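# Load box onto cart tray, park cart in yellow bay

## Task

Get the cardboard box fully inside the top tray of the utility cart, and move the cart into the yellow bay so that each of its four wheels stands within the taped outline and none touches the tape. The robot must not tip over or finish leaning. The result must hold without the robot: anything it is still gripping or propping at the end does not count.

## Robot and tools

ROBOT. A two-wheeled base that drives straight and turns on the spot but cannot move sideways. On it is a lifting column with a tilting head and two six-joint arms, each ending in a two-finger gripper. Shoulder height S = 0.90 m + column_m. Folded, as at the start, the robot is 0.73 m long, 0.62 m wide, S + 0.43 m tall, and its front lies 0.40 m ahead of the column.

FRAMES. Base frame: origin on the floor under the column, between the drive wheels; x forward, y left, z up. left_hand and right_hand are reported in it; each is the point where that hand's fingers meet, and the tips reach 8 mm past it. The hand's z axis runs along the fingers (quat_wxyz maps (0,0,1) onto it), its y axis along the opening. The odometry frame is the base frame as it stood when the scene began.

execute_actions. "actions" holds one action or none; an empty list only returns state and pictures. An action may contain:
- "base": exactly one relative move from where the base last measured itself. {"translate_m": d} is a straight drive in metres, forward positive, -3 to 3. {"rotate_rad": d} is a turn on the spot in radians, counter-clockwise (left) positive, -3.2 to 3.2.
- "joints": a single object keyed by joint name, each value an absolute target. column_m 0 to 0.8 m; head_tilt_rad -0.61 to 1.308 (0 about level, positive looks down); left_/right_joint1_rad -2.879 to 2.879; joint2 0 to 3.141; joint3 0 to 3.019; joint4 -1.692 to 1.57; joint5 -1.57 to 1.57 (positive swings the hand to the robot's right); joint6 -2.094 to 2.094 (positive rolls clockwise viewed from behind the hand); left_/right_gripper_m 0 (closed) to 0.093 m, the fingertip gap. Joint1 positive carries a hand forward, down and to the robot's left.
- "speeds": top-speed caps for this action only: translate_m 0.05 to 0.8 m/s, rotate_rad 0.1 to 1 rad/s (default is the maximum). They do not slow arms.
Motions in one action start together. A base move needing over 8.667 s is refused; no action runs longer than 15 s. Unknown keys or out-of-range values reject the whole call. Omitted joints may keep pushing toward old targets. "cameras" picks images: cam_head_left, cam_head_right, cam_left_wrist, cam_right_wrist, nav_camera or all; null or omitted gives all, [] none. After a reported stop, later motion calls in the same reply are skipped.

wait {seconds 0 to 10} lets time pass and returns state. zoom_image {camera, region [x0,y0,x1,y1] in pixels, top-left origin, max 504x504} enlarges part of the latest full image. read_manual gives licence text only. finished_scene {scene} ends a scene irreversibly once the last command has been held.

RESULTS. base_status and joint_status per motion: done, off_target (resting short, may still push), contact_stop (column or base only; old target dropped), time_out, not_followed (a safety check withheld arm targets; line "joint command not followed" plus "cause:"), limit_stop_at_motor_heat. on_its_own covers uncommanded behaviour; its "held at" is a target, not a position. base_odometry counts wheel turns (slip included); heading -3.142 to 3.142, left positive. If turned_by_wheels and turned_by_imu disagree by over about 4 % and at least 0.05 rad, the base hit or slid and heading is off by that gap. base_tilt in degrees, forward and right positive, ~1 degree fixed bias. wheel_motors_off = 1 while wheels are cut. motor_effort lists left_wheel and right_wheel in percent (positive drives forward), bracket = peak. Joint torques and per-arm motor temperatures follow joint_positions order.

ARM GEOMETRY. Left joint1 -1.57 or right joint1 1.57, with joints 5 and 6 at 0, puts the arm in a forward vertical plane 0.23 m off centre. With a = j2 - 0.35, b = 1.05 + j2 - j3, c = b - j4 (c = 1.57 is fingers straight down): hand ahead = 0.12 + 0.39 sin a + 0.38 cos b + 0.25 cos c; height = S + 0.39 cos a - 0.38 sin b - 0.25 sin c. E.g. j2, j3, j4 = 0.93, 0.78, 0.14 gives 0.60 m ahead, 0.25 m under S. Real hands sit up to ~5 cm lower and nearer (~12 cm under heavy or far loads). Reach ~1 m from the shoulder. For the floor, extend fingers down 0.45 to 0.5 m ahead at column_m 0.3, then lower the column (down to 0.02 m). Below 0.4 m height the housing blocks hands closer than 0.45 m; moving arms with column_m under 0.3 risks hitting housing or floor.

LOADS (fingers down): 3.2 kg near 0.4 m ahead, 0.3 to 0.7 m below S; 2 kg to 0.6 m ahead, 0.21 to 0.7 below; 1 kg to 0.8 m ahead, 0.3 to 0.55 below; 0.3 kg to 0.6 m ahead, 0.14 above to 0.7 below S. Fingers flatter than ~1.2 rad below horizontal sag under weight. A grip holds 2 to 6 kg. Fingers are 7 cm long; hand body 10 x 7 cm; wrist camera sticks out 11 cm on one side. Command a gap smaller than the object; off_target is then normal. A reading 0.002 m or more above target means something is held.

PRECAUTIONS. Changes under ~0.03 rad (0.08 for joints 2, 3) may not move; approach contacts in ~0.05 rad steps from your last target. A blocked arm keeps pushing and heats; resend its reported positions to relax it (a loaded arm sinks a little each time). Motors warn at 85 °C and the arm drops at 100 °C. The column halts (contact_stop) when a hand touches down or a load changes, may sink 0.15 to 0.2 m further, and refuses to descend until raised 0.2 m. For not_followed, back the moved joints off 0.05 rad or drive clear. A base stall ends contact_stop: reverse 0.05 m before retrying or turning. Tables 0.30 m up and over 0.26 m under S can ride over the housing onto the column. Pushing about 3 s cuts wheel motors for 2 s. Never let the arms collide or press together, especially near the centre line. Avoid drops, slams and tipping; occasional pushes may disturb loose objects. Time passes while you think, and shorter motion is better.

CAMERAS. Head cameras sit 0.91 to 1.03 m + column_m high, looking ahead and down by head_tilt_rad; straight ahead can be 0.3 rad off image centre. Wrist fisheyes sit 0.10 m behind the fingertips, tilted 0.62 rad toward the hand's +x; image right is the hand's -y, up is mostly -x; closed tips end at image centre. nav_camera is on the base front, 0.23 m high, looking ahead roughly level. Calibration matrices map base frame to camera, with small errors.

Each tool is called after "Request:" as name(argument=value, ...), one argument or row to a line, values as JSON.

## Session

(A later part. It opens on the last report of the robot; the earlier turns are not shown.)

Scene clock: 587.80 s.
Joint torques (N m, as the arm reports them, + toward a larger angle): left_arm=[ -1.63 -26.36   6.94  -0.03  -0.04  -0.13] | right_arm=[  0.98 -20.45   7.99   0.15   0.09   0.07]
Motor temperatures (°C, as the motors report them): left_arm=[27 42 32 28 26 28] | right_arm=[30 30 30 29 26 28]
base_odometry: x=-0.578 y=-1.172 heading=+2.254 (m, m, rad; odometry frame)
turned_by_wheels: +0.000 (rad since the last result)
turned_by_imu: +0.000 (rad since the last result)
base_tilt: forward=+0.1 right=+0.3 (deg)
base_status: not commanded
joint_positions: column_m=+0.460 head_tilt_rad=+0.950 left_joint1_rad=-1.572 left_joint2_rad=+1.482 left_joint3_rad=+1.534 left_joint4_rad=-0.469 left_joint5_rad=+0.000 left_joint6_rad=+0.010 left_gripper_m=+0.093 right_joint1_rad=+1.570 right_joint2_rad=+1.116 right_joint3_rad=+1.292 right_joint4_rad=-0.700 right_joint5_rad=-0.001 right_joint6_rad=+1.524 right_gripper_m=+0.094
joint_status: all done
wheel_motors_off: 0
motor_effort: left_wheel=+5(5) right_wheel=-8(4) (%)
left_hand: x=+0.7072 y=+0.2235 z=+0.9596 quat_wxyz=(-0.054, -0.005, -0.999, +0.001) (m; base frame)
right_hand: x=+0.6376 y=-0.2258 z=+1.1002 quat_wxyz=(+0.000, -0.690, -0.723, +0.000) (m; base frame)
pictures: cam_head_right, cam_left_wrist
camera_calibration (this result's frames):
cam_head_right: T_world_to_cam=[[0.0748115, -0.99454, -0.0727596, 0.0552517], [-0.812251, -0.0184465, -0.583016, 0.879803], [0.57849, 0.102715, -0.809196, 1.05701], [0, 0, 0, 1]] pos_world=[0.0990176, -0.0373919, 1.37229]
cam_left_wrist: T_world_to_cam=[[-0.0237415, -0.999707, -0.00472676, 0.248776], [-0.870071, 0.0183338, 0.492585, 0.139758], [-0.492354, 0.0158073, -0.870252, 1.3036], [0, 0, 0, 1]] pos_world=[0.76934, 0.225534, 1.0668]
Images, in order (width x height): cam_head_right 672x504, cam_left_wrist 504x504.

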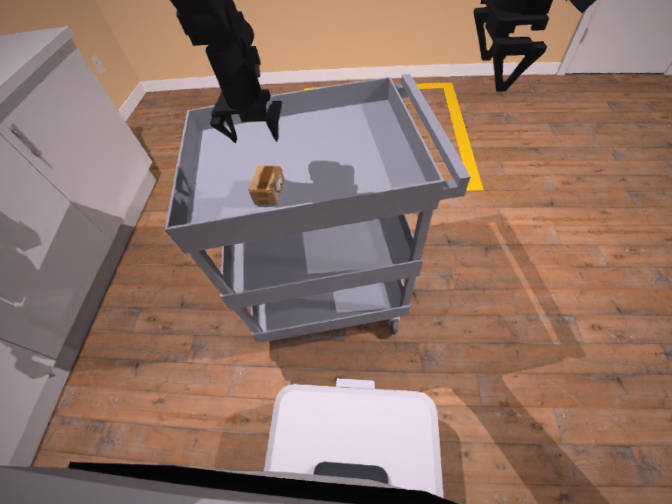

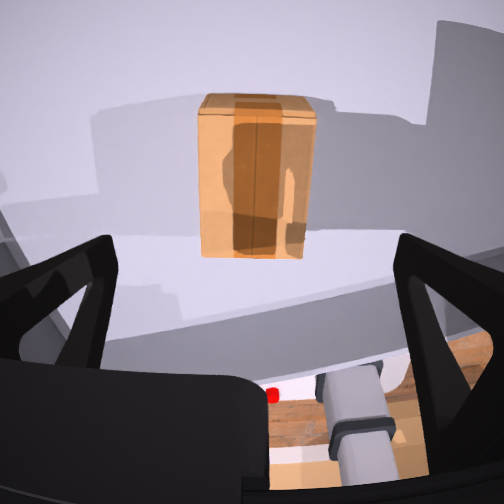

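Request:
execute_actions(
  actions=[
    {"base": {"rotate_rad": 0.17}, "joints": {"column_m": 0.49, "left_joint3_rad": 1.29, "left_joint4_rad": -0.337, "left_joint6_rad": -1.63, "right_joint2_rad": 1.487, "right_joint3_rad": 1.33, "right_joint4_rad": -0.337}},
  ],
  cameras=["cam_head_right", "cam_left_wrist", "cam_right_wrist"],
)

Scene clock: 602.20 s.
Joint torques (N m, as the arm reports them, + toward a larger angle): left_arm=[ -1.63 -23.2    4.76  -0.24  -0.16  -0.16] | right_arm=[  0.83 -21.77   4.28   0.47   0.07   0.07]
Motor temperatures (°C, as the motors report them): left_arm=[27 42 33 28 26 28] | right_arm=[30 31 30 29 26 28]
base_odometry: x=-0.578 y=-1.172 heading=+2.423 (m, m, rad; odometry frame)
turned_by_wheels: +0.170 (rad since the last result)
turned_by_imu: +0.170 (rad since the last result)
base_tilt: forward=+0.1 right=+0.3 (deg)
base_status: done
joint_positions: column_m=+0.490 head_tilt_rad=+0.950 left_joint1_rad=-1.571 left_joint2_rad=+1.482 left_joint3_rad=+1.274 left_joint4_rad=-0.340 left_joint5_rad=+0.000 left_joint6_rad=-1.620 left_gripper_m=+0.093 right_joint1_rad=+1.570 right_joint2_rad=+1.491 right_joint3_rad=+1.320 right_joint4_rad=-0.345 right_joint5_rad=+0.000 right_joint6_rad=+1.524 right_gripper_m=+0.094
joint_status: all done
wheel_motors_off: 0
motor_effort: left_wheel=-1(22) right_wheel=+0(26) (%)
left_hand: x=+0.5852 y=+0.2245 z=+0.9454 quat_wxyz=(+0.009, +0.724, -0.689, -0.009) (m; base frame)
right_hand: x=+0.6080 y=-0.2258 z=+0.9469 quat_wxyz=(-0.003, -0.690, -0.723, -0.003) (m; base frame)
pictures: cam_head_right, cam_left_wrist, cam_right_wrist
camera_calibration (this result's frames):
cam_head_right: T_world_to_cam=[[0.0748115, -0.99454, -0.0727596, 0.0574358], [-0.812251, -0.0184465, -0.583016, 0.897304], [0.57849, 0.102715, -0.809196, 1.0813], [0, 0, 0, 1]] pos_world=[0.0990176, -0.0373919, 1.40231]
cam_left_wrist: T_world_to_cam=[[0.998977, 0.0353664, -0.0281985, -0.561912], [0.0451733, -0.811847, 0.582121, -0.393308], [-0.00230538, -0.582799, -0.812613, 1.02432], [0, 0, 0, 1]] pos_world=[0.581465, 0.29754, 1.04548]
cam_right_wrist: T_world_to_cam=[[-0.999127, -0.0417577, 0.001183, 0.593074], [-0.0334983, 0.817783, 0.57455, -0.33633], [-0.0249594, 0.574009, -0.818468, 1.04144], [0, 0, 0, 1]] pos_world=[0.607284, -0.297988, 1.04492]
Images, in order (width x height): cam_head_right 672x504, cam_left_wrist 504x504, cam_right_wrist 504x504.

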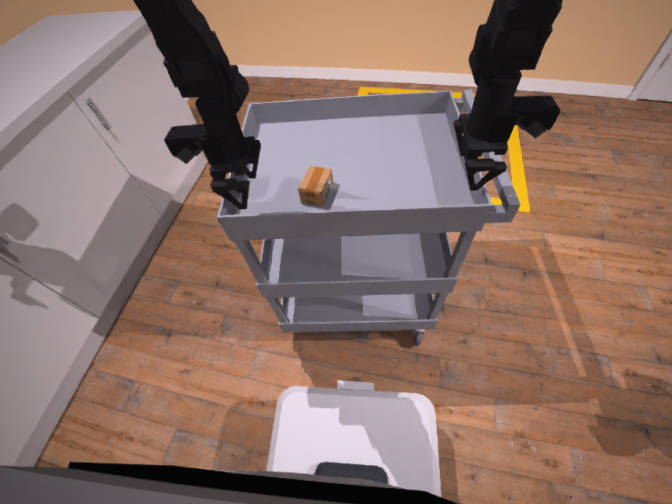

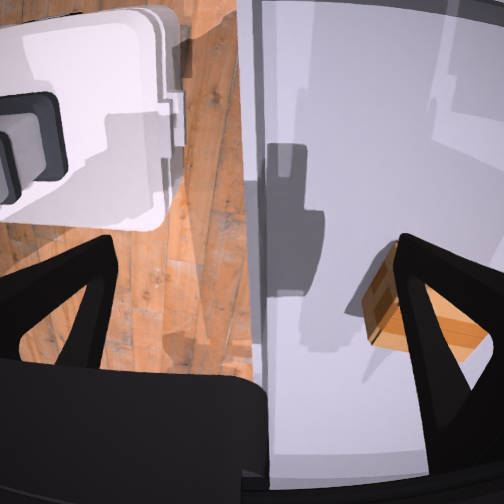

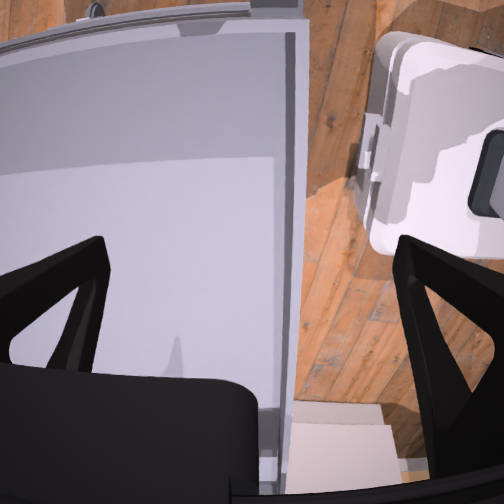

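Request:
execute_actions(
  actions=[
    {"base": {"translate_m": -0.017}, "joints": {"column_m": 0.43, "left_joint4_rad": -0.295}},
  ],
  cameras=["cam_head_right", "cam_left_wrist", "cam_right_wrist"],
)

Scene clock: 631.93 s.
Joint torques (N m, as the arm reports them, + toward a larger angle): left_arm=[ -1.63 -23.21   4.3   -0.2   -0.15  -0.14] | right_arm=[  0.86 -21.86   4.22   0.37   0.07   0.07]
Motor temperatures (°C, as the motors report them): left_arm=[27 41 32 28 26 28] | right_arm=[30 32 29 29 26 28]
base_odometry: x=-0.565 y=-1.183 heading=+2.424 (m, m, rad; odometry frame)
turned_by_wheels: +0.000 (rad since the last result)
turned_by_imu: +0.001 (rad since the last result)
base_tilt: forward=-0.1 right=+0.2 (deg)
base_status: done
joint_positions: column_m=+0.430 head_tilt_rad=+0.951 left_joint1_rad=-1.571 left_joint2_rad=+1.482 left_joint3_rad=+1.281 left_joint4_rad=-0.298 left_joint5_rad=+0.000 left_joint6_rad=-1.620 left_gripper_m=+0.093 right_joint1_rad=+1.570 right_joint2_rad=+1.490 right_joint3_rad=+1.321 right_joint4_rad=-0.343 right_joint5_rad=+0.000 right_joint6_rad=+1.524 right_gripper_m=+0.094
joint_status: all done
wheel_motors_off: 0
motor_effort: left_wheel=-2(46) right_wheel=-1(44) (%)
left_hand: x=+0.5999 y=+0.2245 z=+0.8864 quat_wxyz=(-0.008, +0.724, -0.689, +0.009) (m; base frame)
right_hand: x=+0.6093 y=-0.2258 z=+0.8875 quat_wxyz=(-0.004, -0.690, -0.723, -0.004) (m; base frame)
pictures: cam_head_right, cam_left_wrist, cam_right_wrist
camera_calibration (this result's frames):
cam_head_right: T_world_to_cam=[[0.0747735, -0.99454, -0.0727986, 0.0531381], [-0.812555, -0.0184465, -0.582592, 0.861824], [0.578068, 0.102715, -0.809498, 1.03332], [0, 0, 0, 1]] pos_world=[0.0989792, -0.0373919, 1.34243]
cam_left_wrist: T_world_to_cam=[[0.999162, 0.035365, 0.0205946, -0.621558], [0.0167053, -0.811847, 0.583631, -0.343889], [0.0373598, -0.582798, -0.811758, 0.951864], [0, 0, 0, 1]] pos_world=[0.59122, 0.297541, 0.986188]
cam_right_wrist: T_world_to_cam=[[-0.999124, -0.0417597, -0.00262838, 0.597887], [-0.0356915, 0.817784, 0.574418, -0.300715], [-0.0218381, 0.574008, -0.818558, 0.991058], [0, 0, 0, 1]] pos_world=[0.608273, -0.297988, 0.985546]
Images, in order (width x height): cam_head_right 672x504, cam_left_wrist 504x504, cam_right_wrist 504x504.

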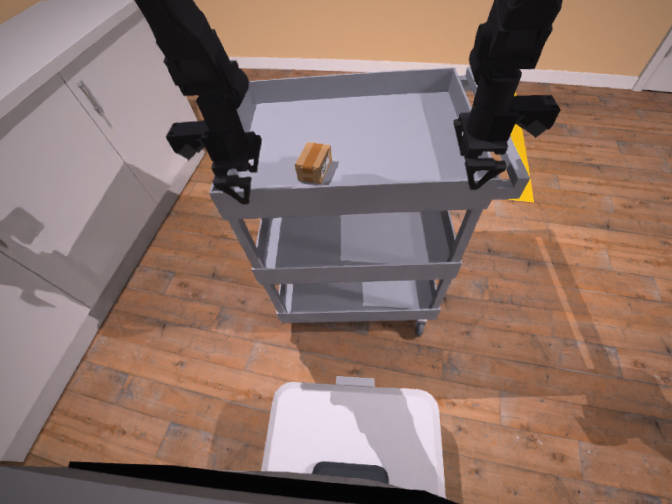

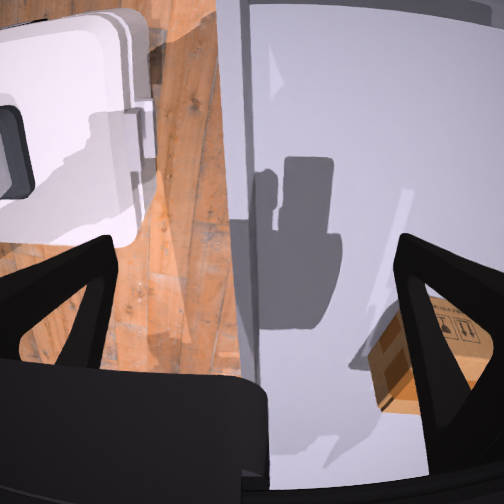

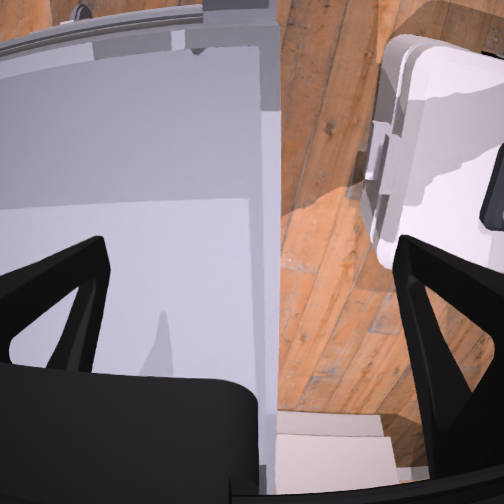

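Request:
execute_actions(
  actions=[],
)

Scene clock: 651.30 s.
Joint torques (N m, as the arm reports them, + toward a larger angle): left_arm=[ -1.53 -23.34   4.24  -0.18  -0.14  -0.15] | right_arm=[  0.83 -21.79   4.24   0.39   0.07   0.07]
Motor temperatures (°C, as the motors report them): left_arm=[27 42 32 28 26 28] | right_arm=[30 32 29 29 26 28]
base_odometry: x=-0.565 y=-1.183 heading=+2.424 (m, m, rad; odometry frame)
turned_by_wheels: +0.000 (rad since the last result)
turned_by_imu: +0.000 (rad since the last result)
base_tilt: forward=+0.2 right=+0.2 (deg)
base_status: done
joint_positions: column_m=+0.430 head_tilt_rad=+0.951 left_joint1_rad=-1.571 left_joint2_rad=+1.482 left_joint3_rad=+1.281 left_joint4_rad=-0.298 left_joint5_rad=+0.000 left_joint6_rad=-1.620 left_gripper_m=+0.093 right_joint1_rad=+1.570 right_joint2_rad=+1.490 right_joint3_rad=+1.321 right_joint4_rad=-0.343 right_joint5_rad=+0.000 right_joint6_rad=+1.524 right_gripper_m=+0.094
joint_status: all done
wheel_motors_off: 0
motor_effort: left_wheel=-2(46) right_wheel=-1(44) (%)
left_hand: x=+0.5999 y=+0.2245 z=+0.8864 quat_wxyz=(-0.008, +0.724, -0.689, +0.009) (m; base frame)
right_hand: x=+0.6093 y=-0.2258 z=+0.8875 quat_wxyz=(-0.004, -0.690, -0.723, -0.004) (m; base frame)
pictures: cam_head_left, cam_head_right, cam_left_wrist, cam_right_wrist, nav_camera
camera_calibration (this result's frames):
cam_head_left: T_world_to_cam=[[0.0738509, -0.994684, -0.0717633, 0.132513], [-0.81998, -0.0196078, -0.572056, 0.853328], [0.567608, 0.101091, -0.817069, 1.05125], [0, 0, 0, 1]] pos_world=[0.0932285, 0.0422683, 1.3566]
cam_head_right: T_world_to_cam=[[0.0747735, -0.99454, -0.0727986, 0.0531381], [-0.812555, -0.0184465, -0.582592, 0.861824], [0.578068, 0.102715, -0.809498, 1.03332], [0, 0, 0, 1]] pos_world=[0.0989792, -0.0373919, 1.34243]
cam_left_wrist: T_world_to_cam=[[0.999162, 0.035365, 0.0205946, -0.621558], [0.0167053, -0.811847, 0.583631, -0.343889], [0.0373598, -0.582798, -0.811758, 0.951864], [0, 0, 0, 1]] pos_world=[0.59122, 0.297541, 0.986188]
cam_right_wrist: T_world_to_cam=[[-0.999124, -0.0417597, -0.00262838, 0.597887], [-0.0356915, 0.817784, 0.574418, -0.300715], [-0.0218381, 0.574008, -0.818558, 0.991058], [0, 0, 0, 1]] pos_world=[0.608273, -0.297988, 0.985546]
Images, in order (width x height): cam_head_left 672x504, cam_head_right 672x504, cam_left_wrist 504x504, cam_right_wrist 504x504, nav_camera 672x504.

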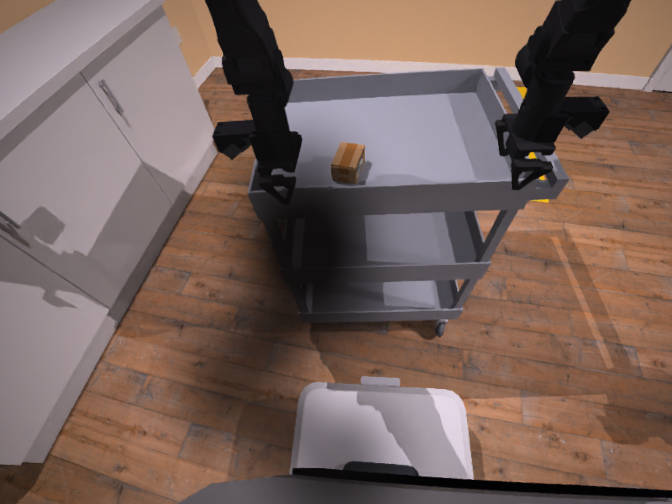

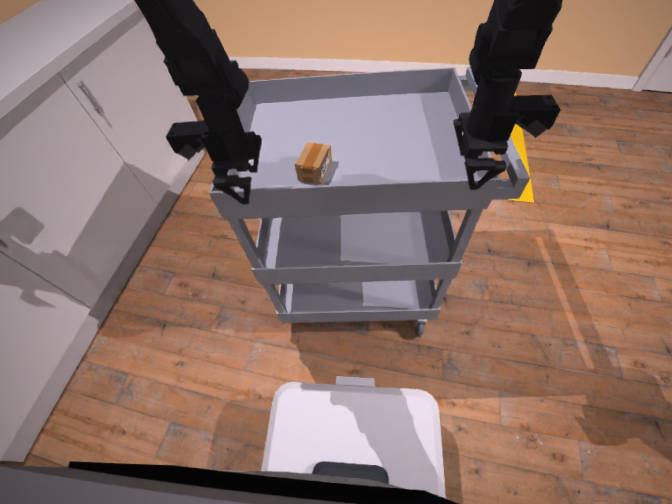

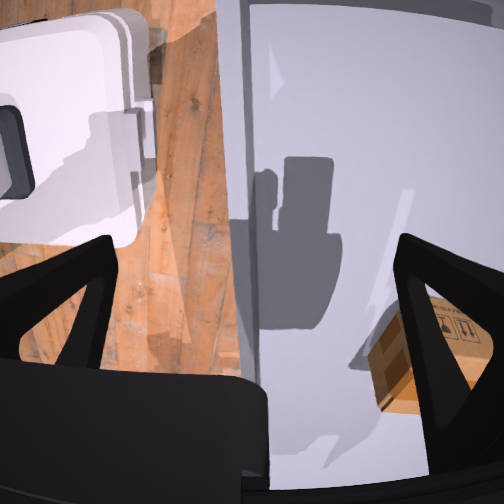

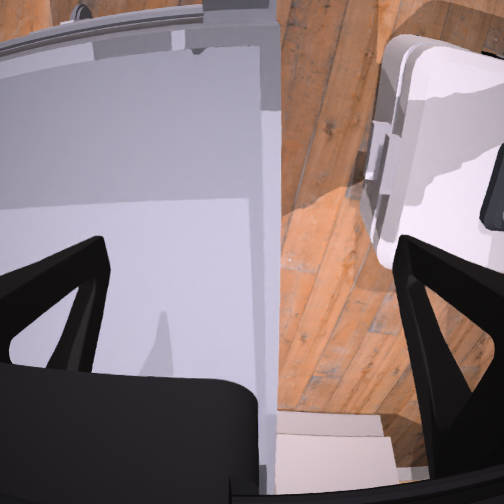

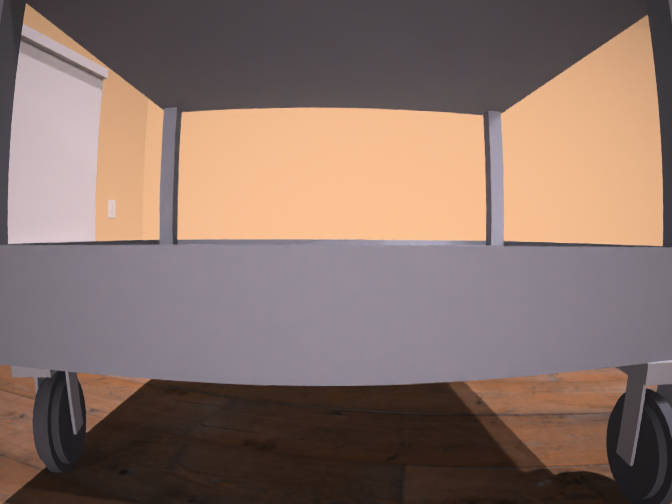

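Request:
execute_actions(
  actions=[
    {"joints": {"column_m": 0.39}},
  ],
  cameras=["cam_head_right", "cam_left_wrist", "cam_right_wrist"],
)

Scene clock: 665.43 s.
Joint torques (N m, as the arm reports them, + toward a larger angle): left_arm=[ -1.56 -23.43   4.31  -0.19  -0.16  -0.15] | right_arm=[  0.83 -21.95   4.26   0.41   0.07   0.07]
Motor temperatures (°C, as the motors report them): left_arm=[27 42 32 28 26 28] | right_arm=[30 32 29 29 26 28]
base_odometry: x=-0.565 y=-1.183 heading=+2.424 (m, m, rad; odometry frame)
turned_by_wheels: +0.000 (rad since the last result)
turned_by_imu: +0.001 (rad since the last result)
base_tilt: forward=+0.2 right=+0.4 (deg)
base_status: not commanded
joint_positions: column_m=+0.390 head_tilt_rad=+0.951 left_joint1_rad=-1.571 left_joint2_rad=+1.482 left_joint3_rad=+1.281 left_joint4_rad=-0.298 left_joint5_rad=+0.000 left_joint6_rad=-1.620 left_gripper_m=+0.093 right_joint1_rad=+1.570 right_joint2_rad=+1.490 right_joint3_rad=+1.321 right_joint4_rad=-0.343 right_joint5_rad=+0.000 right_joint6_rad=+1.524 right_gripper_m=+0.094
joint_status: all done
wheel_motors_off: 0
motor_effort: left_wheel=-2(2) right_wheel=-3(3) (%)
left_hand: x=+0.5999 y=+0.2245 z=+0.8464 quat_wxyz=(-0.008, +0.724, -0.689, +0.009) (m; base frame)
right_hand: x=+0.6093 y=-0.2258 z=+0.8475 quat_wxyz=(-0.004, -0.690, -0.723, -0.004) (m; base frame)
pictures: cam_head_right, cam_left_wrist, cam_right_wrist
camera_calibration (this result's frames):
cam_head_right: T_world_to_cam=[[0.0747735, -0.99454, -0.0727986, 0.0502249], [-0.812555, -0.0184465, -0.582592, 0.838511], [0.578068, 0.102715, -0.809498, 1.00092], [0, 0, 0, 1]] pos_world=[0.0989792, -0.0373919, 1.30241]
cam_left_wrist: T_world_to_cam=[[0.999162, 0.035365, 0.0205946, -0.620734], [0.0167053, -0.811847, 0.583631, -0.320534], [0.0373598, -0.582798, -0.811758, 0.919379], [0, 0, 0, 1]] pos_world=[0.59122, 0.297541, 0.94617]
cam_right_wrist: T_world_to_cam=[[-0.999124, -0.0417597, -0.00262838, 0.597782], [-0.0356915, 0.817784, 0.574418, -0.277729], [-0.0218381, 0.574008, -0.818558, 0.958302], [0, 0, 0, 1]] pos_world=[0.608273, -0.297988, 0.945529]
Images, in order (width x height): cam_head_right 672x504, cam_left_wrist 504x504, cam_right_wrist 504x504.

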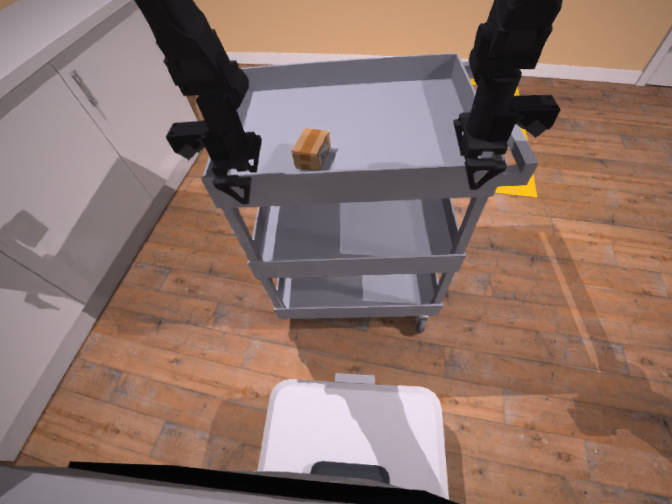

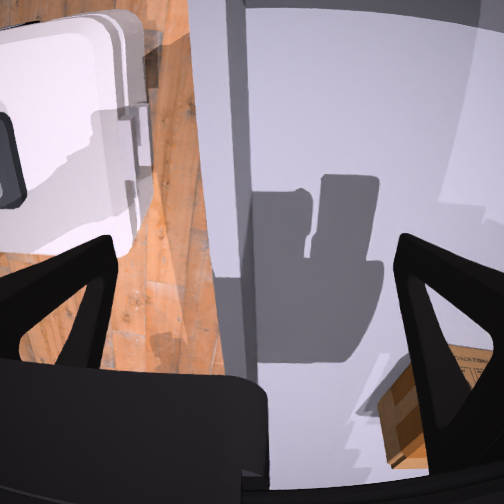

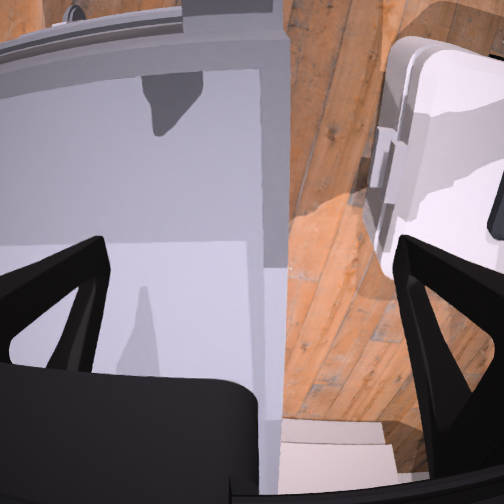

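Request:
zoom_image(
  camera="cam_head_right",
  region=[420, 90, 580, 220],
)

Request:
zoom_image(
  camera="cam_head_right",
  region=[160, 100, 320, 230],
)

Region (420, 90, 580, 220) of cam_head_right's 672x504 image, scaled by 3.150, with more detail than that image has; it fills the top 410 rows of this view, and the rest is white.

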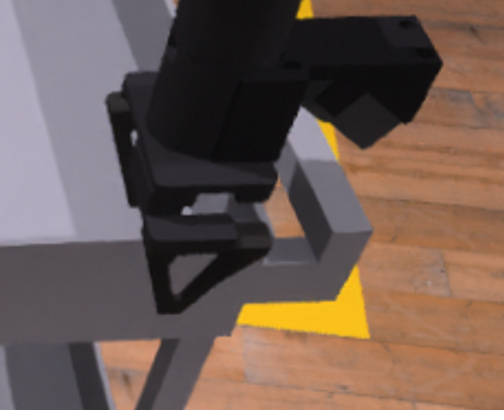

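Region (160, 100, 320, 230) of cam_head_right's 672x504 image, scaled by 3.150, with more detail than that image has; it fills the top 410 rows of this view, and the rest is white.

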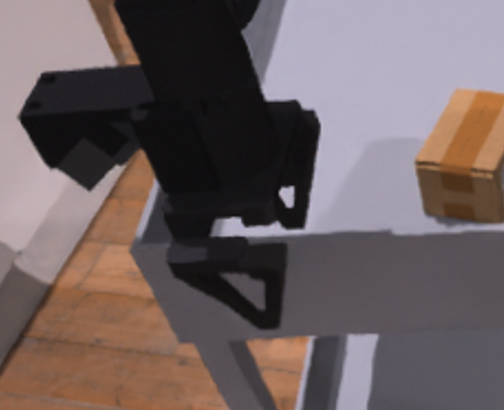

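Request:
execute_actions(
  actions=[
    {"joints": {"column_m": 0.375, "left_gripper_m": 0.04, "right_gripper_m": 0.04}},
  ],
  cameras=["cam_left_wrist", "cam_right_wrist"],
)

Request:
execute_actions(
  actions=[
    {"joints": {"left_gripper_m": 0.0, "right_gripper_m": 0.0}},
  ],
  cameras=["cam_head_right", "cam_left_wrist", "cam_right_wrist"],
)

Scene clock: 692.70 s.
Joint torques (N m, as the arm reports them, + toward a larger angle): left_arm=[ -1.57 -23.11   4.27  -0.14  -0.15  -0.15] | right_arm=[  0.79 -22.     4.16   0.55   0.07   0.07]
Motor temperatures (°C, as the motors report them): left_arm=[27 42 32 28 26 28] | right_arm=[30 32 29 29 26 28]
base_odometry: x=-0.565 y=-1.183 heading=+2.424 (m, m, rad; odometry frame)
turned_by_wheels: +0.000 (rad since the last result)
turned_by_imu: +0.001 (rad since the last result)
base_tilt: forward=+0.0 right=+0.3 (deg)
base_status: not commanded
joint_positions: column_m=+0.375 head_tilt_rad=+0.951 left_joint1_rad=-1.571 left_joint2_rad=+1.482 left_joint3_rad=+1.281 left_joint4_rad=-0.298 left_joint5_rad=+0.000 left_joint6_rad=-1.620 left_gripper_m=+0.040 right_joint1_rad=+1.570 right_joint2_rad=+1.490 right_joint3_rad=+1.321 right_joint4_rad=-0.343 right_joint5_rad=+0.000 right_joint6_rad=+1.524 right_gripper_m=+0.040
joint_status: all done
wheel_motors_off: 0
motor_effort: left_wheel=-2(3) right_wheel=+1(3) (%)
left_hand: x=+0.5999 y=+0.2245 z=+0.8314 quat_wxyz=(-0.008, +0.724, -0.689, +0.009) (m; base frame)
right_hand: x=+0.6093 y=-0.2258 z=+0.8325 quat_wxyz=(-0.004, -0.690, -0.723, -0.004) (m; base frame)
pictures: cam_left_wrist, cam_right_wrist
camera_calibration (this result's frames):
cam_left_wrist: T_world_to_cam=[[0.999162, 0.035365, 0.0205946, -0.620425], [0.0167053, -0.811847, 0.583631, -0.31178], [0.0373598, -0.582798, -0.811758, 0.907205], [0, 0, 0, 1]] pos_world=[0.59122, 0.297541, 0.931173]
cam_right_wrist: T_world_to_cam=[[-0.999124, -0.0417597, -0.00262838, 0.597743], [-0.0356915, 0.817784, 0.574418, -0.269114], [-0.0218381, 0.574008, -0.818558, 0.946025], [0, 0, 0, 1]] pos_world=[0.608273, -0.297988, 0.930532]
Images, in order (width x height): cam_left_wrist 504x504, cam_right_wrist 504x504.

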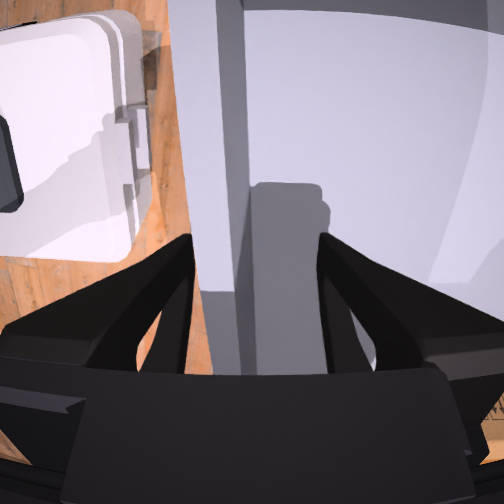

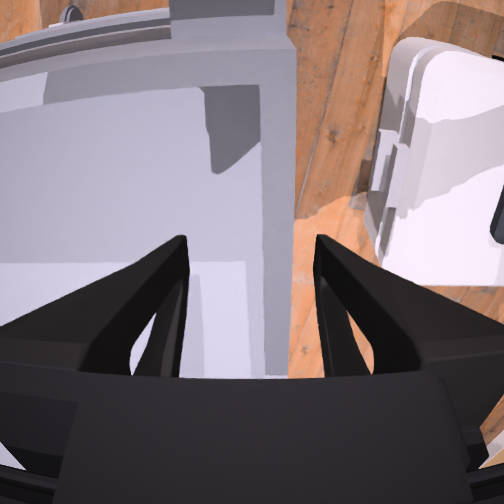

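Scene clock: 693.30 s.
Joint torques (N m, as the arm reports them, + toward a larger angle): left_arm=[ -1.71 -23.3    4.59  -0.25  -0.08   0.03] | right_arm=[  0.82 -21.72   4.53   0.59   0.1    0.27]
Motor temperatures (°C, as the motors report them): left_arm=[27 42 32 28 26 28] | right_arm=[30 32 29 29 26 28]
base_odometry: x=-0.565 y=-1.183 heading=+2.424 (m, m, rad; odometry frame)
turned_by_wheels: +0.000 (rad since the last result)
turned_by_imu: +0.000 (rad since the last result)
base_tilt: forward=+0.1 right=+0.1 (deg)
base_status: not commanded
joint_positions: column_m=+0.375 head_tilt_rad=+0.951 left_joint1_rad=-1.571 left_joint2_rad=+1.482 left_joint3_rad=+1.277 left_joint4_rad=-0.297 left_joint5_rad=-0.001 left_joint6_rad=-1.637 left_gripper_m=+0.006 right_joint1_rad=+1.570 right_joint2_rad=+1.491 right_joint3_rad=+1.317 right_joint4_rad=-0.349 right_joint5_rad=-0.001 right_joint6_rad=+1.508 right_gripper_m=+0.005
joint_status: left_gripper_m off_target (ended at +0.006, target +0.000); right_gripper_m off_target (ended at +0.005, target +0.000)
wheel_motors_off: 0
motor_effort: left_wheel=+0(2) right_wheel=-2(1) (%)
left_hand: x=+0.5979 y=+0.2248 z=+0.8310 quat_wxyz=(-0.008, +0.730, -0.683, +0.008) (m; base frame)
right_hand: x=+0.6049 y=-0.2256 z=+0.8314 quat_wxyz=(+0.000, -0.685, -0.729, +0.000) (m; base frame)
pictures: cam_head_right, cam_left_wrist, cam_right_wrist
camera_calibration (this result's frames):
cam_head_right: T_world_to_cam=[[0.0747735, -0.99454, -0.0727986, 0.0491331], [-0.812555, -0.0184465, -0.582592, 0.829773], [0.578068, 0.102715, -0.809498, 0.988782], [0, 0, 0, 1]] pos_world=[0.0989792, -0.0373919, 1.28741]
cam_left_wrist: T_world_to_cam=[[0.998451, 0.0525203, 0.0183671, -0.62006], [0.0319987, -0.812085, 0.582661, -0.319544], [0.0455172, -0.581171, -0.812508, 0.902427], [0, 0, 0, 1]] pos_world=[0.588249, 0.297533, 0.930804]
cam_right_wrist: T_world_to_cam=[[-0.998292, -0.0577618, 0.00876168, 0.579755], [-0.0422086, 0.816771, 0.575416, -0.265883], [-0.0403934, 0.574064, -0.817814, 0.955598], [0, 0, 0, 1]] pos_world=[0.606142, -0.297921, 0.929415]
Images, in order (width x height): cam_head_right 672x504, cam_left_wrist 504x504, cam_right_wrist 504x504.

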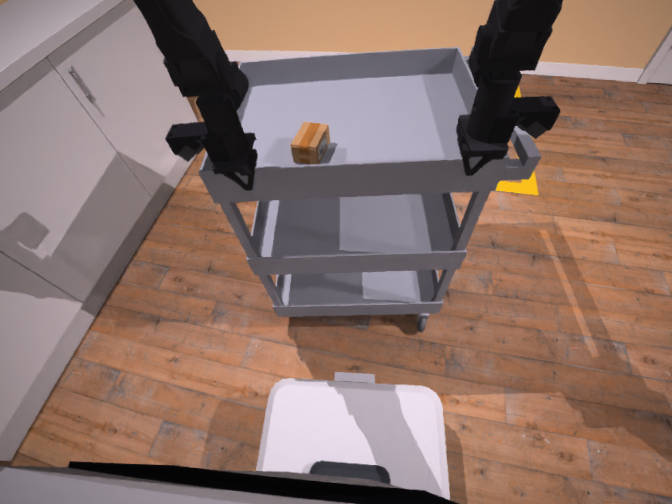

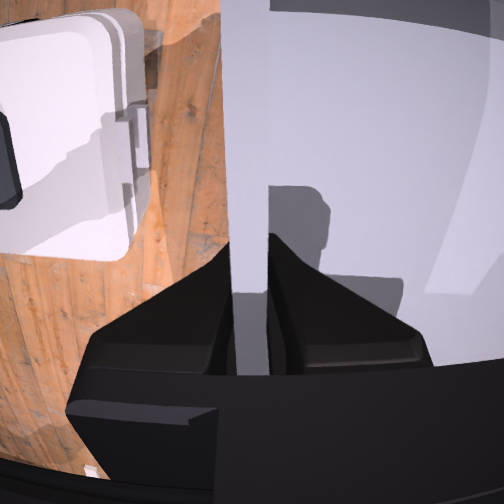

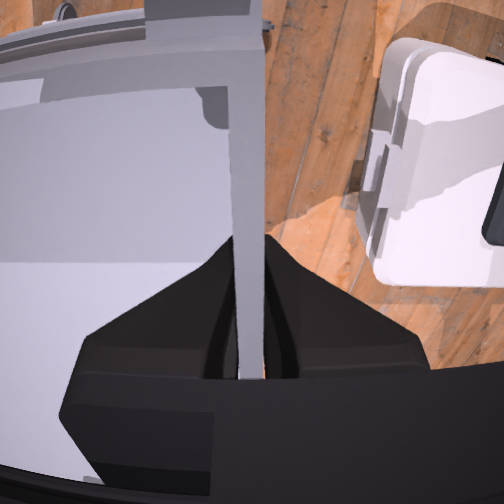

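Request:
execute_actions(
  actions=[
    {"base": {"rotate_rad": -0.222}, "speeds": {"rotate_rad": 0.2}},
  ],
  cameras=["cam_head_right", "cam_left_wrist", "cam_right_wrist", "nav_camera"],
)

Scene clock: 720.83 s.
Joint torques (N m, as the arm reports them, + toward a larger angle): left_arm=[ -1.46 -23.29   4.35  -0.69  -0.12   0.08] | right_arm=[  0.85 -22.25   3.77   0.66  -0.01   0.31]
Motor temperatures (°C, as the motors report them): left_arm=[27 42 32 28 26 28] | right_arm=[30 33 29 29 26 29]
base_odometry: x=-0.565 y=-1.183 heading=+2.203 (m, m, rad; odometry frame)
turned_by_wheels: -0.221 (rad since the last result)
turned_by_imu: -0.207 (rad since the last result)
base_tilt: forward=+0.1 right=+0.1 (deg)
base_status: done
joint_positions: column_m=+0.375 head_tilt_rad=+0.951 left_joint1_rad=-1.572 left_joint2_rad=+1.481 left_joint3_rad=+1.280 left_joint4_rad=-0.286 left_joint5_rad=-0.001 left_joint6_rad=-1.640 left_gripper_m=+0.006 right_joint1_rad=+1.570 right_joint2_rad=+1.494 right_joint3_rad=+1.326 right_joint4_rad=-0.351 right_joint5_rad=+0.002 right_joint6_rad=+1.504 right_gripper_m=+0.005
joint_status: not commanded
wheel_motors_off: 0
motor_effort: left_wheel=+0(37) right_wheel=+2(50) (%)
left_hand: x=+0.6025 y=+0.2242 z=+0.8316 quat_wxyz=(-0.012, +0.731, -0.682, +0.013) (m; base frame)
right_hand: x=+0.6088 y=-0.2262 z=+0.8313 quat_wxyz=(-0.003, -0.683, -0.730, -0.001) (m; base frame)
pictures: cam_head_right, cam_left_wrist, cam_right_wrist, nav_camera
camera_calibration (this result's frames):
cam_head_right: T_world_to_cam=[[0.0747735, -0.99454, -0.0727986, 0.0491331], [-0.812555, -0.0184465, -0.582592, 0.829773], [0.578068, 0.102715, -0.809498, 0.988782], [0, 0, 0, 1]] pos_world=[0.0989792, -0.0373919, 1.28741]
cam_left_wrist: T_world_to_cam=[[0.997962, 0.0552048, 0.0319959, -0.636231], [0.0261364, -0.811124, 0.584289, -0.318609], [0.0582082, -0.582262, -0.810914, 0.893652], [0, 0, 0, 1]] pos_world=[0.591244, 0.297031, 0.931192]
cam_right_wrist: T_world_to_cam=[[-0.998096, -0.0615455, 0.00399802, 0.586535], [-0.0481683, 0.818356, 0.572689, -0.258963], [-0.0385182, 0.571406, -0.819763, 0.955826], [0, 0, 0, 1]] pos_world=[0.609761, -0.298142, 0.929512]
Images, in order (width x height): cam_head_right 672x504, cam_left_wrist 504x504, cam_right_wrist 504x504, nav_camera 672x504.

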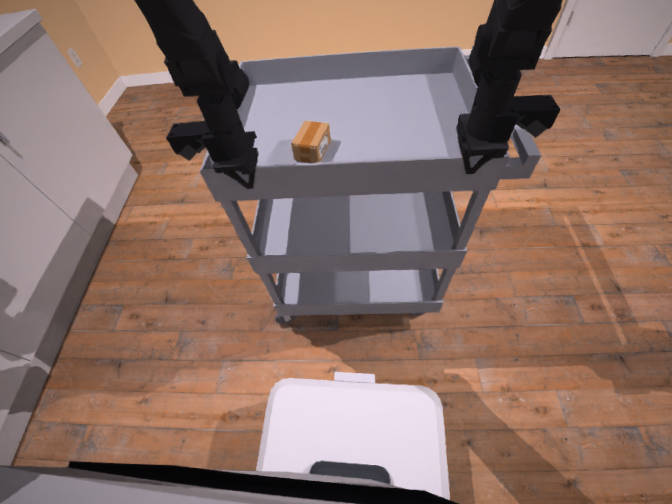

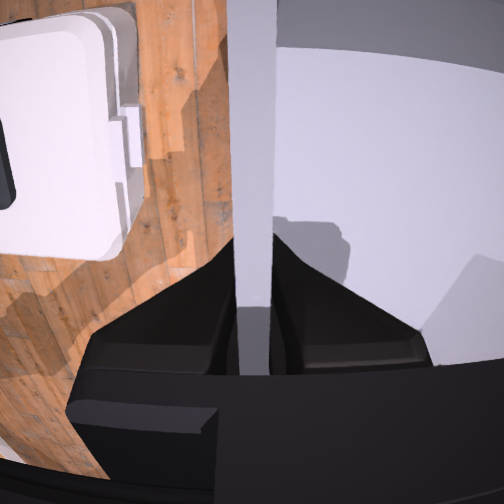

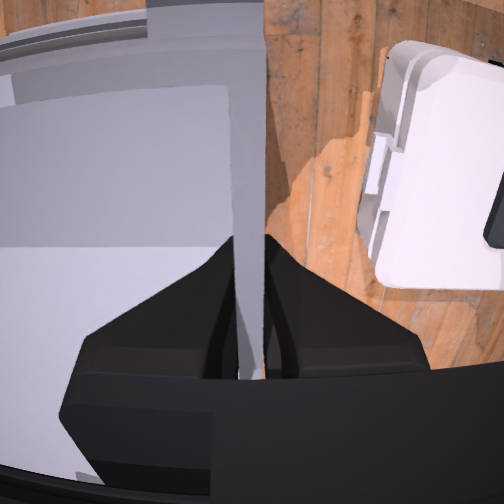

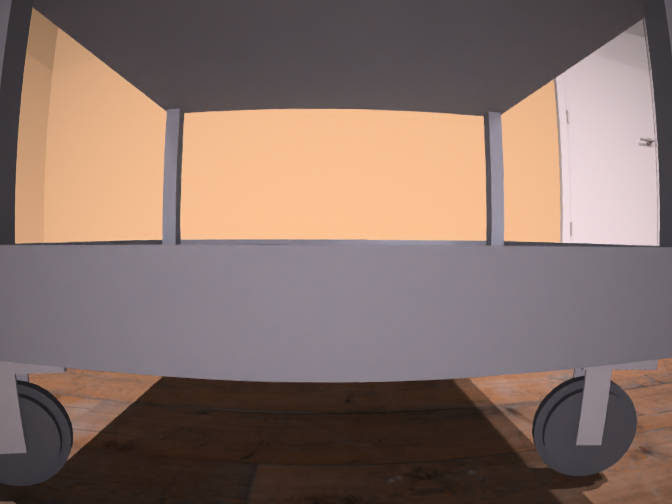

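Request:
execute_actions(
  actions=[
    {"base": {"translate_m": 1.2}, "speeds": {"translate_m": 0.35}},
  ],
  cameras=["cam_head_left", "cam_head_right", "cam_right_wrist", "nav_camera"],
)

Scene clock: 735.90 s.
Joint torques (N m, as the arm reports them, + toward a larger angle): left_arm=[ -1.44 -23.6    3.8   -0.77  -0.02  -0.09] | right_arm=[  0.83 -21.73   4.68   0.42   0.05   0.14]
Motor temperatures (°C, as the motors report them): left_arm=[27 42 32 28 26 28] | right_arm=[30 33 29 29 26 29]
base_odometry: x=-1.274 y=-0.215 heading=+2.203 (m, m, rad; odometry frame)
turned_by_wheels: +0.000 (rad since the last result)
turned_by_imu: +0.002 (rad since the last result)
base_tilt: forward=+0.1 right=+0.2 (deg)
base_status: done
joint_positions: column_m=+0.375 head_tilt_rad=+0.951 left_joint1_rad=-1.572 left_joint2_rad=+1.482 left_joint3_rad=+1.288 left_joint4_rad=-0.284 left_joint5_rad=-0.002 left_joint6_rad=-1.625 left_gripper_m=+0.006 right_joint1_rad=+1.568 right_joint2_rad=+1.490 right_joint3_rad=+1.314 right_joint4_rad=-0.344 right_joint5_rad=+0.000 right_joint6_rad=+1.519 right_gripper_m=+0.005
joint_status: not commanded
wheel_motors_off: 0
motor_effort: left_wheel=+0(48) right_wheel=+1(46) (%)
left_hand: x=+0.6072 y=+0.2240 z=+0.8321 quat_wxyz=(-0.016, +0.726, -0.688, +0.016) (m; base frame)
right_hand: x=+0.6050 y=-0.2271 z=+0.8316 quat_wxyz=(-0.002, -0.689, -0.725, -0.001) (m; base frame)
pictures: cam_head_left, cam_head_right, cam_right_wrist, nav_camera
camera_calibration (this result's frames):
cam_head_left: T_world_to_cam=[[0.0738451, -0.994684, -0.0717693, 0.128573], [-0.820026, -0.0196078, -0.57199, 0.821768], [0.567542, 0.101091, -0.817115, 1.00636], [0, 0, 0, 1]] pos_world=[0.0932237, 0.0422683, 1.30159]
cam_head_right: T_world_to_cam=[[0.0747676, -0.99454, -0.0728046, 0.0491416], [-0.812602, -0.0184465, -0.582526, 0.829686], [0.578003, 0.102715, -0.809545, 0.988849], [0, 0, 0, 1]] pos_world=[0.0989732, -0.0373919, 1.28741]
cam_right_wrist: T_world_to_cam=[[-0.99894, -0.0457456, 0.00508959, 0.585915], [-0.0345781, 0.818828, 0.572996, -0.266936], [-0.0303796, 0.572213, -0.819542, 0.951509], [0, 0, 0, 1]] pos_world=[0.60497, -0.299089, 0.929773]
Images, in order (width x height): cam_head_left 672x504, cam_head_right 672x504, cam_right_wrist 504x504, nav_camera 672x504.

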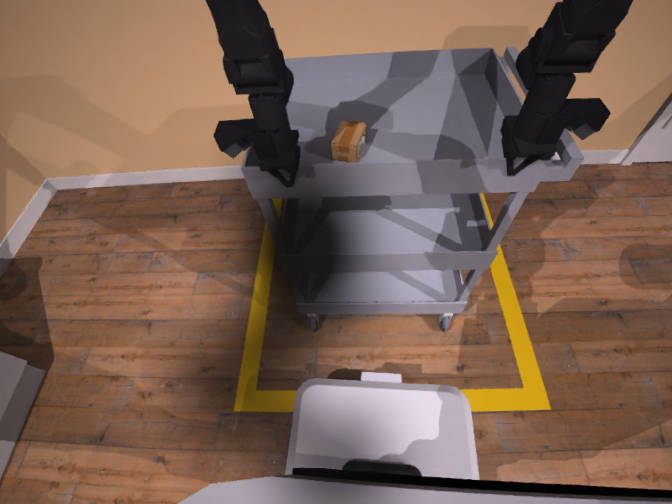

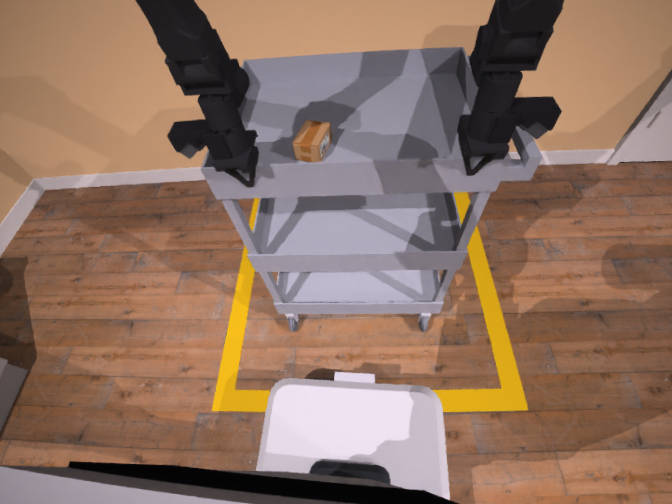

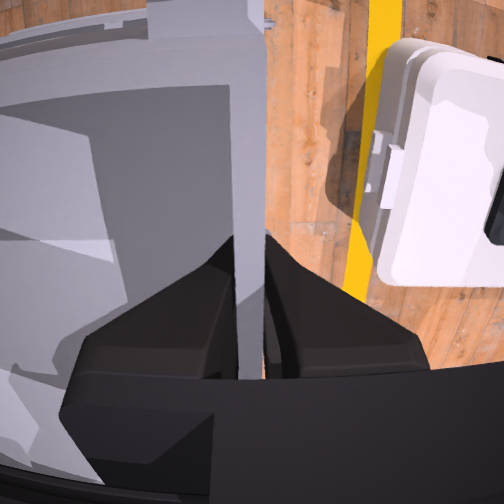

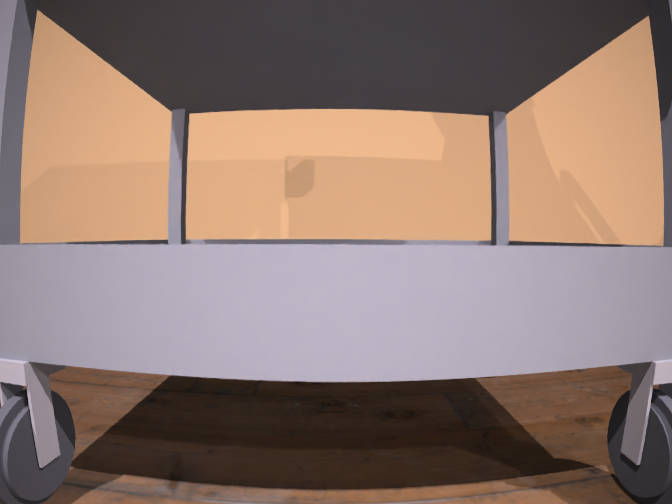

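Request:
execute_actions(
  actions=[
    {"joints": {"left_gripper_m": 0.06, "right_gripper_m": 0.06}},
  ],
  cameras=[],
)

Request:
execute_actions(
  actions=[
    {"joints": {"column_m": 0.46}},
  ],
  cameras=["cam_head_right", "cam_left_wrist", "cam_right_wrist"],
)

Scene clock: 746.43 s.
Joint torques (N m, as the arm reports them, + toward a larger angle): left_arm=[ -1.47 -23.45   3.81  -0.6   -0.04  -0.09] | right_arm=[  1.56 -21.44   4.67   0.44   0.05   0.08]
Motor temperatures (°C, as the motors report them): left_arm=[27 42 32 28 26 28] | right_arm=[30 33 29 29 26 29]
base_odometry: x=-1.274 y=-0.215 heading=+2.203 (m, m, rad; odometry frame)
turned_by_wheels: +0.000 (rad since the last result)
turned_by_imu: +0.001 (rad since the last result)
base_tilt: forward=+0.0 right=+0.2 (deg)
base_status: not commanded
joint_positions: column_m=+0.375 head_tilt_rad=+0.951 left_joint1_rad=-1.572 left_joint2_rad=+1.482 left_joint3_rad=+1.287 left_joint4_rad=-0.289 left_joint5_rad=-0.002 left_joint6_rad=-1.625 left_gripper_m=+0.060 right_joint1_rad=+1.568 right_joint2_rad=+1.490 right_joint3_rad=+1.314 right_joint4_rad=-0.344 right_joint5_rad=+0.000 right_joint6_rad=+1.522 right_gripper_m=+0.060
joint_status: all done
wheel_motors_off: 0
motor_effort: left_wheel=+1(1) right_wheel=+2(1) (%)
left_hand: x=+0.6059 y=+0.2239 z=+0.8322 quat_wxyz=(-0.014, +0.726, -0.688, +0.014) (m; base frame)
right_hand: x=+0.6050 y=-0.2271 z=+0.8316 quat_wxyz=(-0.002, -0.690, -0.724, -0.001) (m; base frame)
pictures: none
No camera images: the call's "cameras" was empty. Leave "cameras" out to get every camera's image.

Scene clock: 748.13 s.
Joint torques (N m, as the arm reports them, + toward a larger angle): left_arm=[ -1.49 -23.45   3.82  -0.53  -0.05  -0.09] | right_arm=[  0.99 -21.26   4.81   0.43   0.05   0.08]
Motor temperatures (°C, as the motors report them): left_arm=[27 42 32 28 26 28] | right_arm=[30 33 29 29 26 29]
base_odometry: x=-1.274 y=-0.215 heading=+2.203 (m, m, rad; odometry frame)
turned_by_wheels: +0.000 (rad since the last result)
turned_by_imu: +0.000 (rad since the last result)
base_tilt: forward=+0.2 right=+0.3 (deg)
base_status: not commanded
joint_positions: column_m=+0.460 head_tilt_rad=+0.951 left_joint1_rad=-1.572 left_joint2_rad=+1.482 left_joint3_rad=+1.287 left_joint4_rad=-0.289 left_joint5_rad=-0.002 left_joint6_rad=-1.625 left_gripper_m=+0.060 right_joint1_rad=+1.568 right_joint2_rad=+1.490 right_joint3_rad=+1.314 right_joint4_rad=-0.344 right_joint5_rad=+0.000 right_joint6_rad=+1.523 right_gripper_m=+0.060
joint_status: all done
wheel_motors_off: 0
motor_effort: left_wheel=+0(1) right_wheel=-2(0) (%)
left_hand: x=+0.6059 y=+0.2239 z=+0.9170 quat_wxyz=(-0.014, +0.726, -0.688, +0.014) (m; base frame)
right_hand: x=+0.6050 y=-0.2271 z=+0.9164 quat_wxyz=(-0.002, -0.690, -0.723, -0.001) (m; base frame)
pictures: cam_head_right, cam_left_wrist, cam_right_wrist
camera_calibration (this result's frames):
cam_head_right: T_world_to_cam=[[0.0747676, -0.99454, -0.0728046, 0.055319], [-0.812602, -0.0184465, -0.582526, 0.879112], [0.578003, 0.102715, -0.809545, 1.05754], [0, 0, 0, 1]] pos_world=[0.0989732, -0.0373919, 1.37226]
cam_left_wrist: T_world_to_cam=[[0.998571, 0.0396143, 0.0358687, -0.642781], [0.0112747, -0.812255, 0.583193, -0.358529], [0.0522373, -0.581956, -0.811541, 0.966701], [0, 0, 0, 1]] pos_world=[0.595407, 0.296824, 1.01666]
cam_right_wrist: T_world_to_cam=[[-0.999123, -0.0415536, 0.00508026, 0.586554], [-0.0311469, 0.818957, 0.573009, -0.317611], [-0.0279711, 0.572348, -0.819534, 1.01961], [0, 0, 0, 1]] pos_world=[0.604667, -0.29909, 1.01462]
Images, in order (width x height): cam_head_right 672x504, cam_left_wrist 504x504, cam_right_wrist 504x504.

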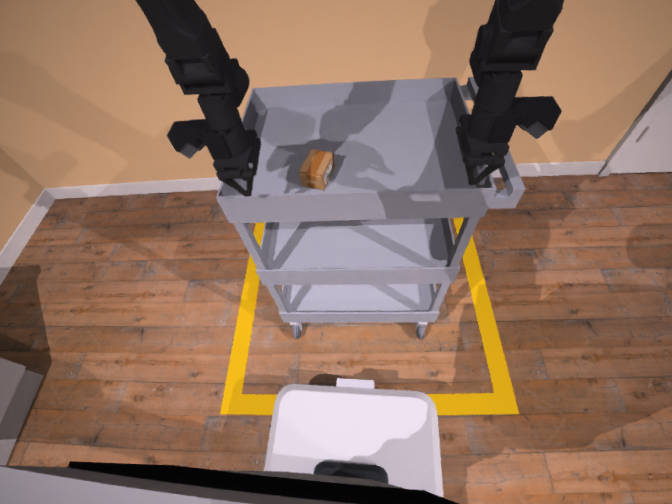

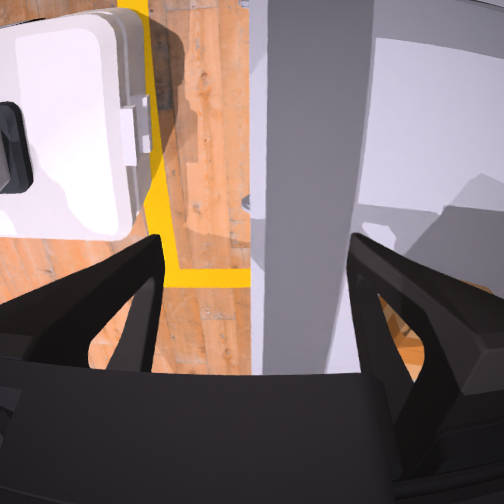

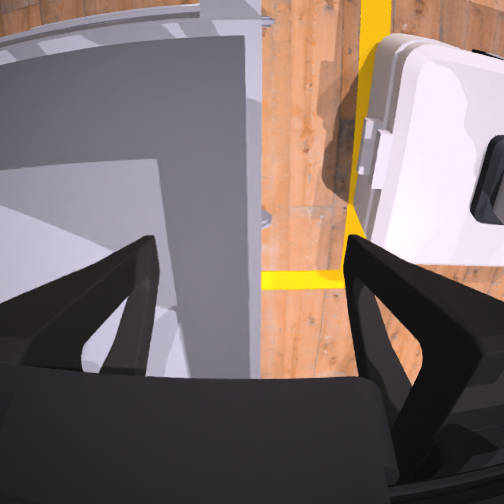

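Request:
finished_scene(
  scene=1,
)

The scene is finished: the task was done.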